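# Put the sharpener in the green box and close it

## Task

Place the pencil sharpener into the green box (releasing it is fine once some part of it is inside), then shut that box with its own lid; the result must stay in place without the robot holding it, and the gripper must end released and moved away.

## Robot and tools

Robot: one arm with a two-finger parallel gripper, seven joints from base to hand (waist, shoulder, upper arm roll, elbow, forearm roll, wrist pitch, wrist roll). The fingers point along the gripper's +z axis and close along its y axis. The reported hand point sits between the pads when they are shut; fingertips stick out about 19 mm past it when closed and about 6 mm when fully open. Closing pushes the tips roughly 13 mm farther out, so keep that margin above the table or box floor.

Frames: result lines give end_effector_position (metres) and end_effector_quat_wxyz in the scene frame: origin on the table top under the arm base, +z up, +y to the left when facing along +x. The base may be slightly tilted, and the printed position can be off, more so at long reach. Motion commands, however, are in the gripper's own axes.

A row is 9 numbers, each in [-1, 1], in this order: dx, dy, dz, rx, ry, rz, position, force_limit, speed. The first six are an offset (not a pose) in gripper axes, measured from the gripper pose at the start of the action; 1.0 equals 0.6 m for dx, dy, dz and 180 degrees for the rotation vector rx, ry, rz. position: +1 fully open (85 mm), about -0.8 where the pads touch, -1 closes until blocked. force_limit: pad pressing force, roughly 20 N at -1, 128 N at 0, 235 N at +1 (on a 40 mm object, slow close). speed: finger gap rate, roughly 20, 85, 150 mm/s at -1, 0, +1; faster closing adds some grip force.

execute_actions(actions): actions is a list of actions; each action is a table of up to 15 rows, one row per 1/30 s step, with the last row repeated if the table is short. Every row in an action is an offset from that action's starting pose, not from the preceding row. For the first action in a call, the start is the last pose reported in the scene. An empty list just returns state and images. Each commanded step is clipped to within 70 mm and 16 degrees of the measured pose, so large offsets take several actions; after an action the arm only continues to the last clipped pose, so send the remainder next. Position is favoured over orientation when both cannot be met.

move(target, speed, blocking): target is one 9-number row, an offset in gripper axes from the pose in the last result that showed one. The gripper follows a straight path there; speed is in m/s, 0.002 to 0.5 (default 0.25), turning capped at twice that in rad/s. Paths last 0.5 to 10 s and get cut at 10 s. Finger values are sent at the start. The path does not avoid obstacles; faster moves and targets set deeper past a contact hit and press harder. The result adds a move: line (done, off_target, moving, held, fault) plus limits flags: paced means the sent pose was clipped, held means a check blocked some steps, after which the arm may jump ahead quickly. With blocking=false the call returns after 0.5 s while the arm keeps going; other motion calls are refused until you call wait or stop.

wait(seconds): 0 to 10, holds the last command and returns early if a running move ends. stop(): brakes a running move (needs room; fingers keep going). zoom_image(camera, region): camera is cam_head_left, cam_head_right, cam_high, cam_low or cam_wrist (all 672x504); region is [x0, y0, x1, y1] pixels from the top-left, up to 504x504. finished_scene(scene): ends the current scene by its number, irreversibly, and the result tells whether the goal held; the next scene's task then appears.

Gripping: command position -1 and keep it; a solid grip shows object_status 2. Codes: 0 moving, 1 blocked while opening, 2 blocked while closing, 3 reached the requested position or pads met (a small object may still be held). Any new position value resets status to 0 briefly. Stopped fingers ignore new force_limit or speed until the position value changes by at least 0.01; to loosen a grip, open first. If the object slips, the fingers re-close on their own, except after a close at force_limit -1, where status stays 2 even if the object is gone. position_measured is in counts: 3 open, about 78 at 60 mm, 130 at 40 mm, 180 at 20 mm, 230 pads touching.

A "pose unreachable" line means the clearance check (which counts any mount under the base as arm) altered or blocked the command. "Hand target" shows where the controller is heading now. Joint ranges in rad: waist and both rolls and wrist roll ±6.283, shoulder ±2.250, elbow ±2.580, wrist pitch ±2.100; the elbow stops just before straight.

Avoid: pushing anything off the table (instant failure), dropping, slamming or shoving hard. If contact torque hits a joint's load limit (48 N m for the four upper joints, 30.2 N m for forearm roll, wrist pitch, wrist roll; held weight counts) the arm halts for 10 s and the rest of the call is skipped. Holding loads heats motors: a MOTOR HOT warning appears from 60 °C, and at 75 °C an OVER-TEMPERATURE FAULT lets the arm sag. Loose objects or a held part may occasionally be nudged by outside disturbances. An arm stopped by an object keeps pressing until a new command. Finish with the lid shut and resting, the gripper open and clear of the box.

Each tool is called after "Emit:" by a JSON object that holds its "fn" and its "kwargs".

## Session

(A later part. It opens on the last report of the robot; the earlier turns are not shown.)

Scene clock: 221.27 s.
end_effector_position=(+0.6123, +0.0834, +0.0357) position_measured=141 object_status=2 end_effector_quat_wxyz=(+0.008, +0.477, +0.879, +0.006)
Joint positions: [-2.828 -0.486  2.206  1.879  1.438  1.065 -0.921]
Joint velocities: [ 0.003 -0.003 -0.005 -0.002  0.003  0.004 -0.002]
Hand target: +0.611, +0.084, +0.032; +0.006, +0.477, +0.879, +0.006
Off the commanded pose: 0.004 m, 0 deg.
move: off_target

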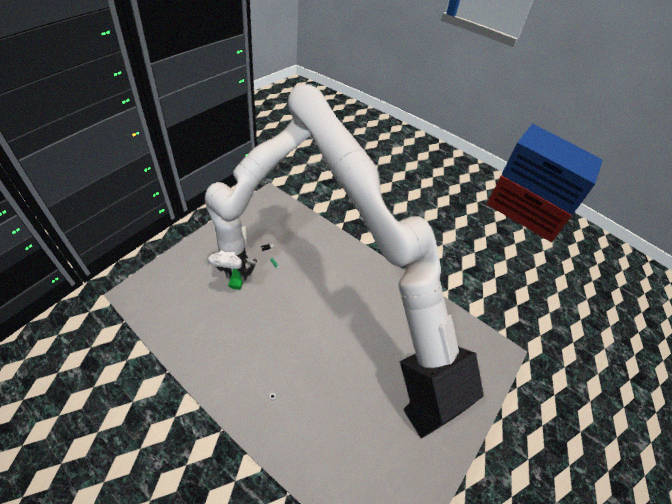

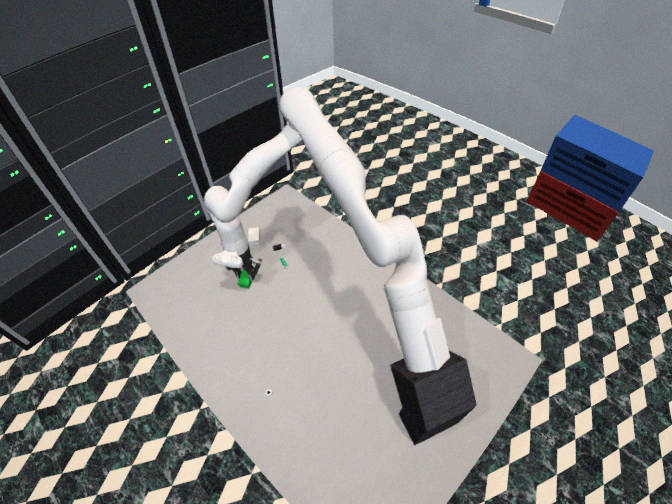

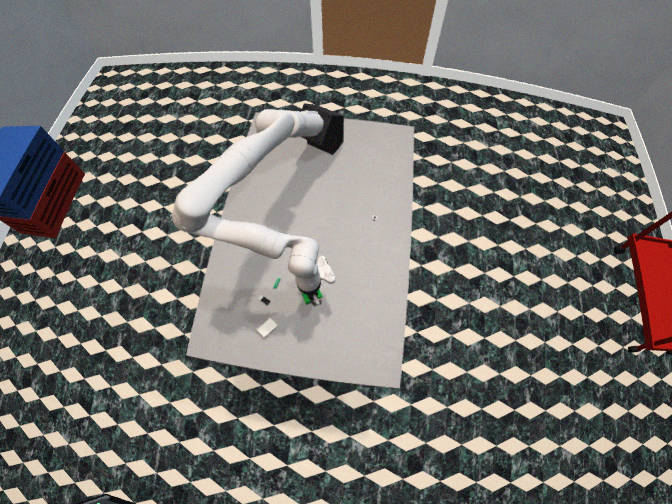

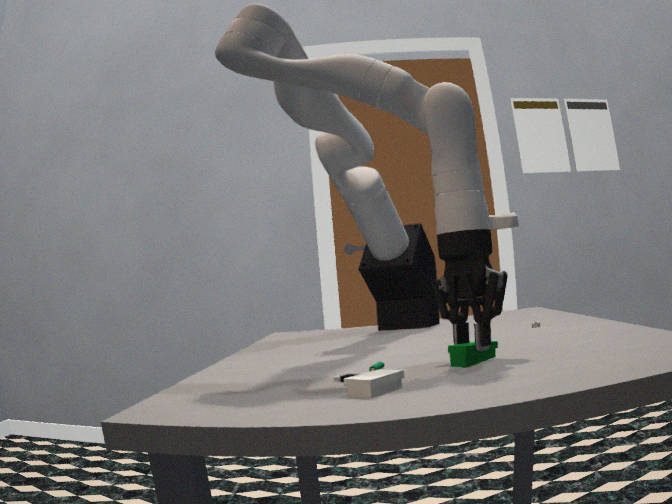

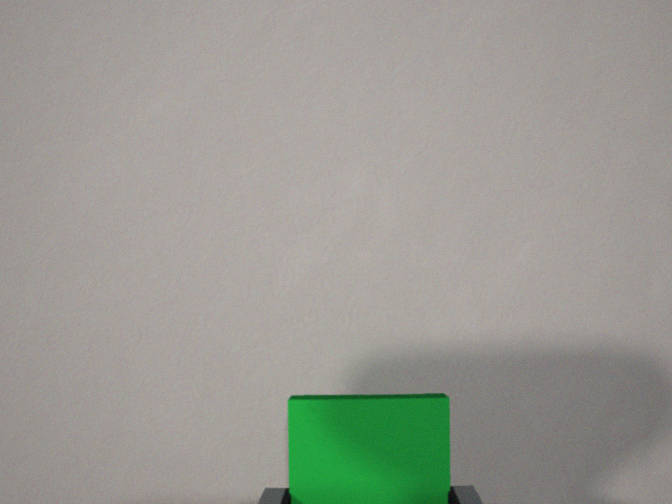

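Emit:
{"fn": "execute_actions", "kwargs": {"actions": [[[0,0,-0.003,0,0,0,1,0,-0.5]],[[0,0,0,0,0,0,1,0,-0.5]],[[0,0,-0.1,0,0,0,1,0,0]],[[0,0,-0.1,0,0,0,1,0,0]]]}}

Emit:
{"fn": "zoom_image", "kwargs": {"camera": "cam_low", "region": [400, 290, 540, 390]}}

Scene clock: 229.90 s.
end_effector_position=(+0.6086, +0.0843, +0.1565) position_measured=3 object_status=3 end_effector_quat_wxyz=(+0.006, +0.476, +0.879, +0.006)
Joint positions: [-2.827 -0.235  2.085  1.875  1.137  1.15  -0.783]
Joint velocities: [ 0.008  0.017  0.    -0.002 -0.004 -0.     0.002]
Hand target: +0.609, +0.084, +0.157; +0.007, +0.477, +0.879, +0.006
Off the commanded pose: 0.001 m, 0 deg.

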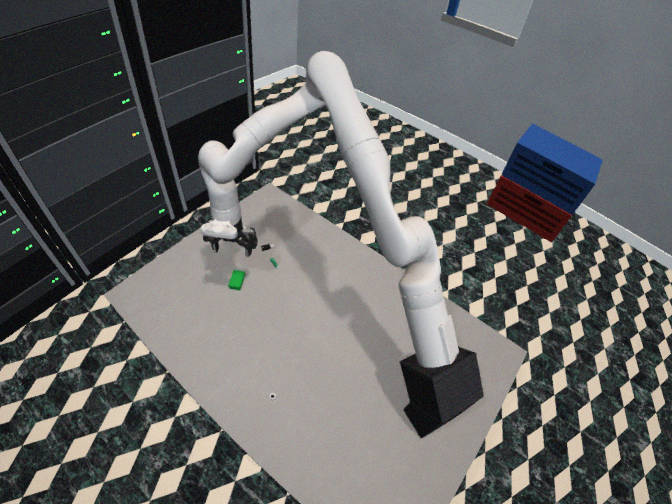

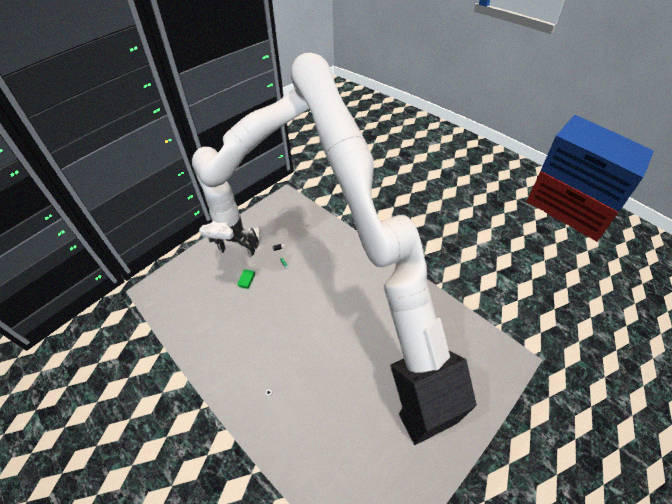

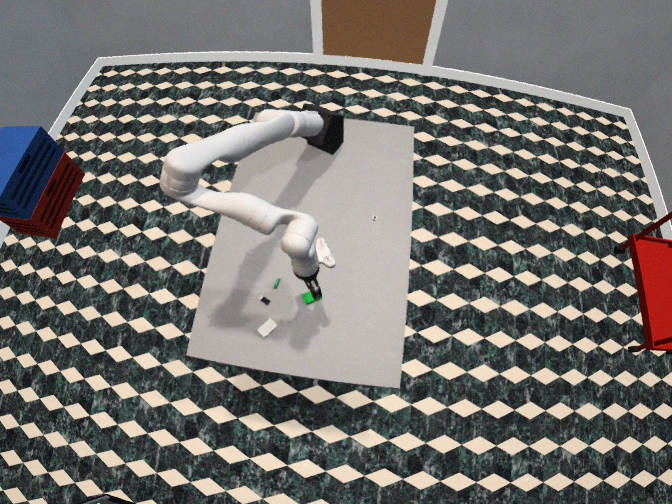

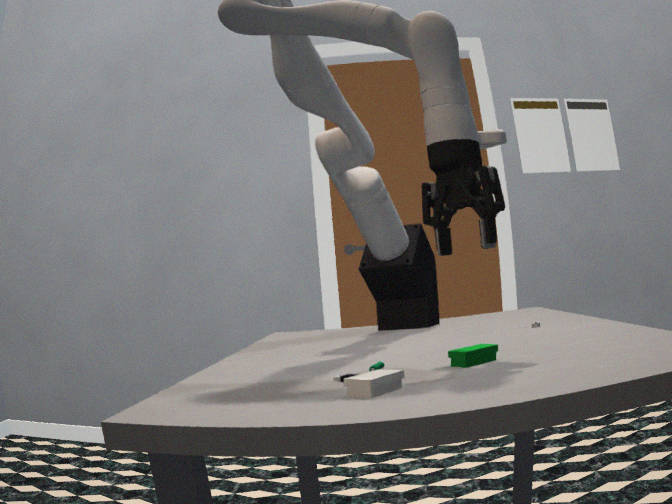

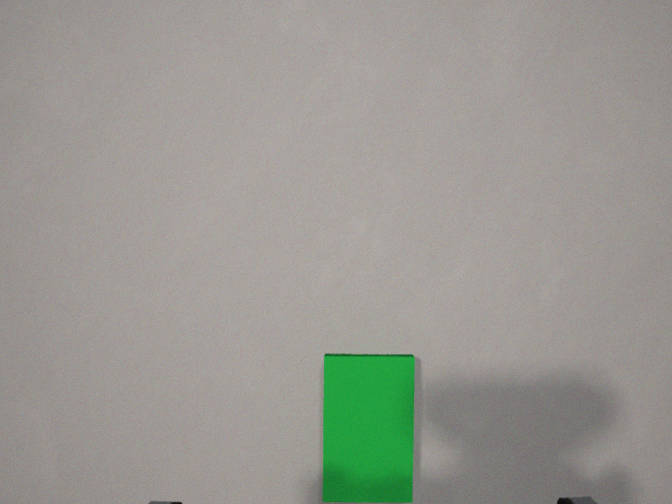

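Region (400, 290, 540, 390) of cam_low's 672x504 image, scaled by 3.600, with more detail than that image has; it fills the top 360 rows of this view, and the rest is white.

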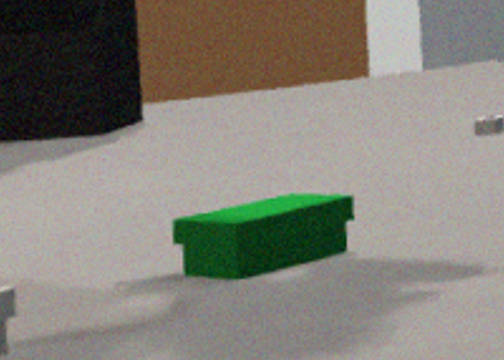

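It dropped into place on release; matches the original closed look.

Emit:
{"fn": "finished_scene", "kwargs": {"scene": 1}}

The scene is finished: the task was done.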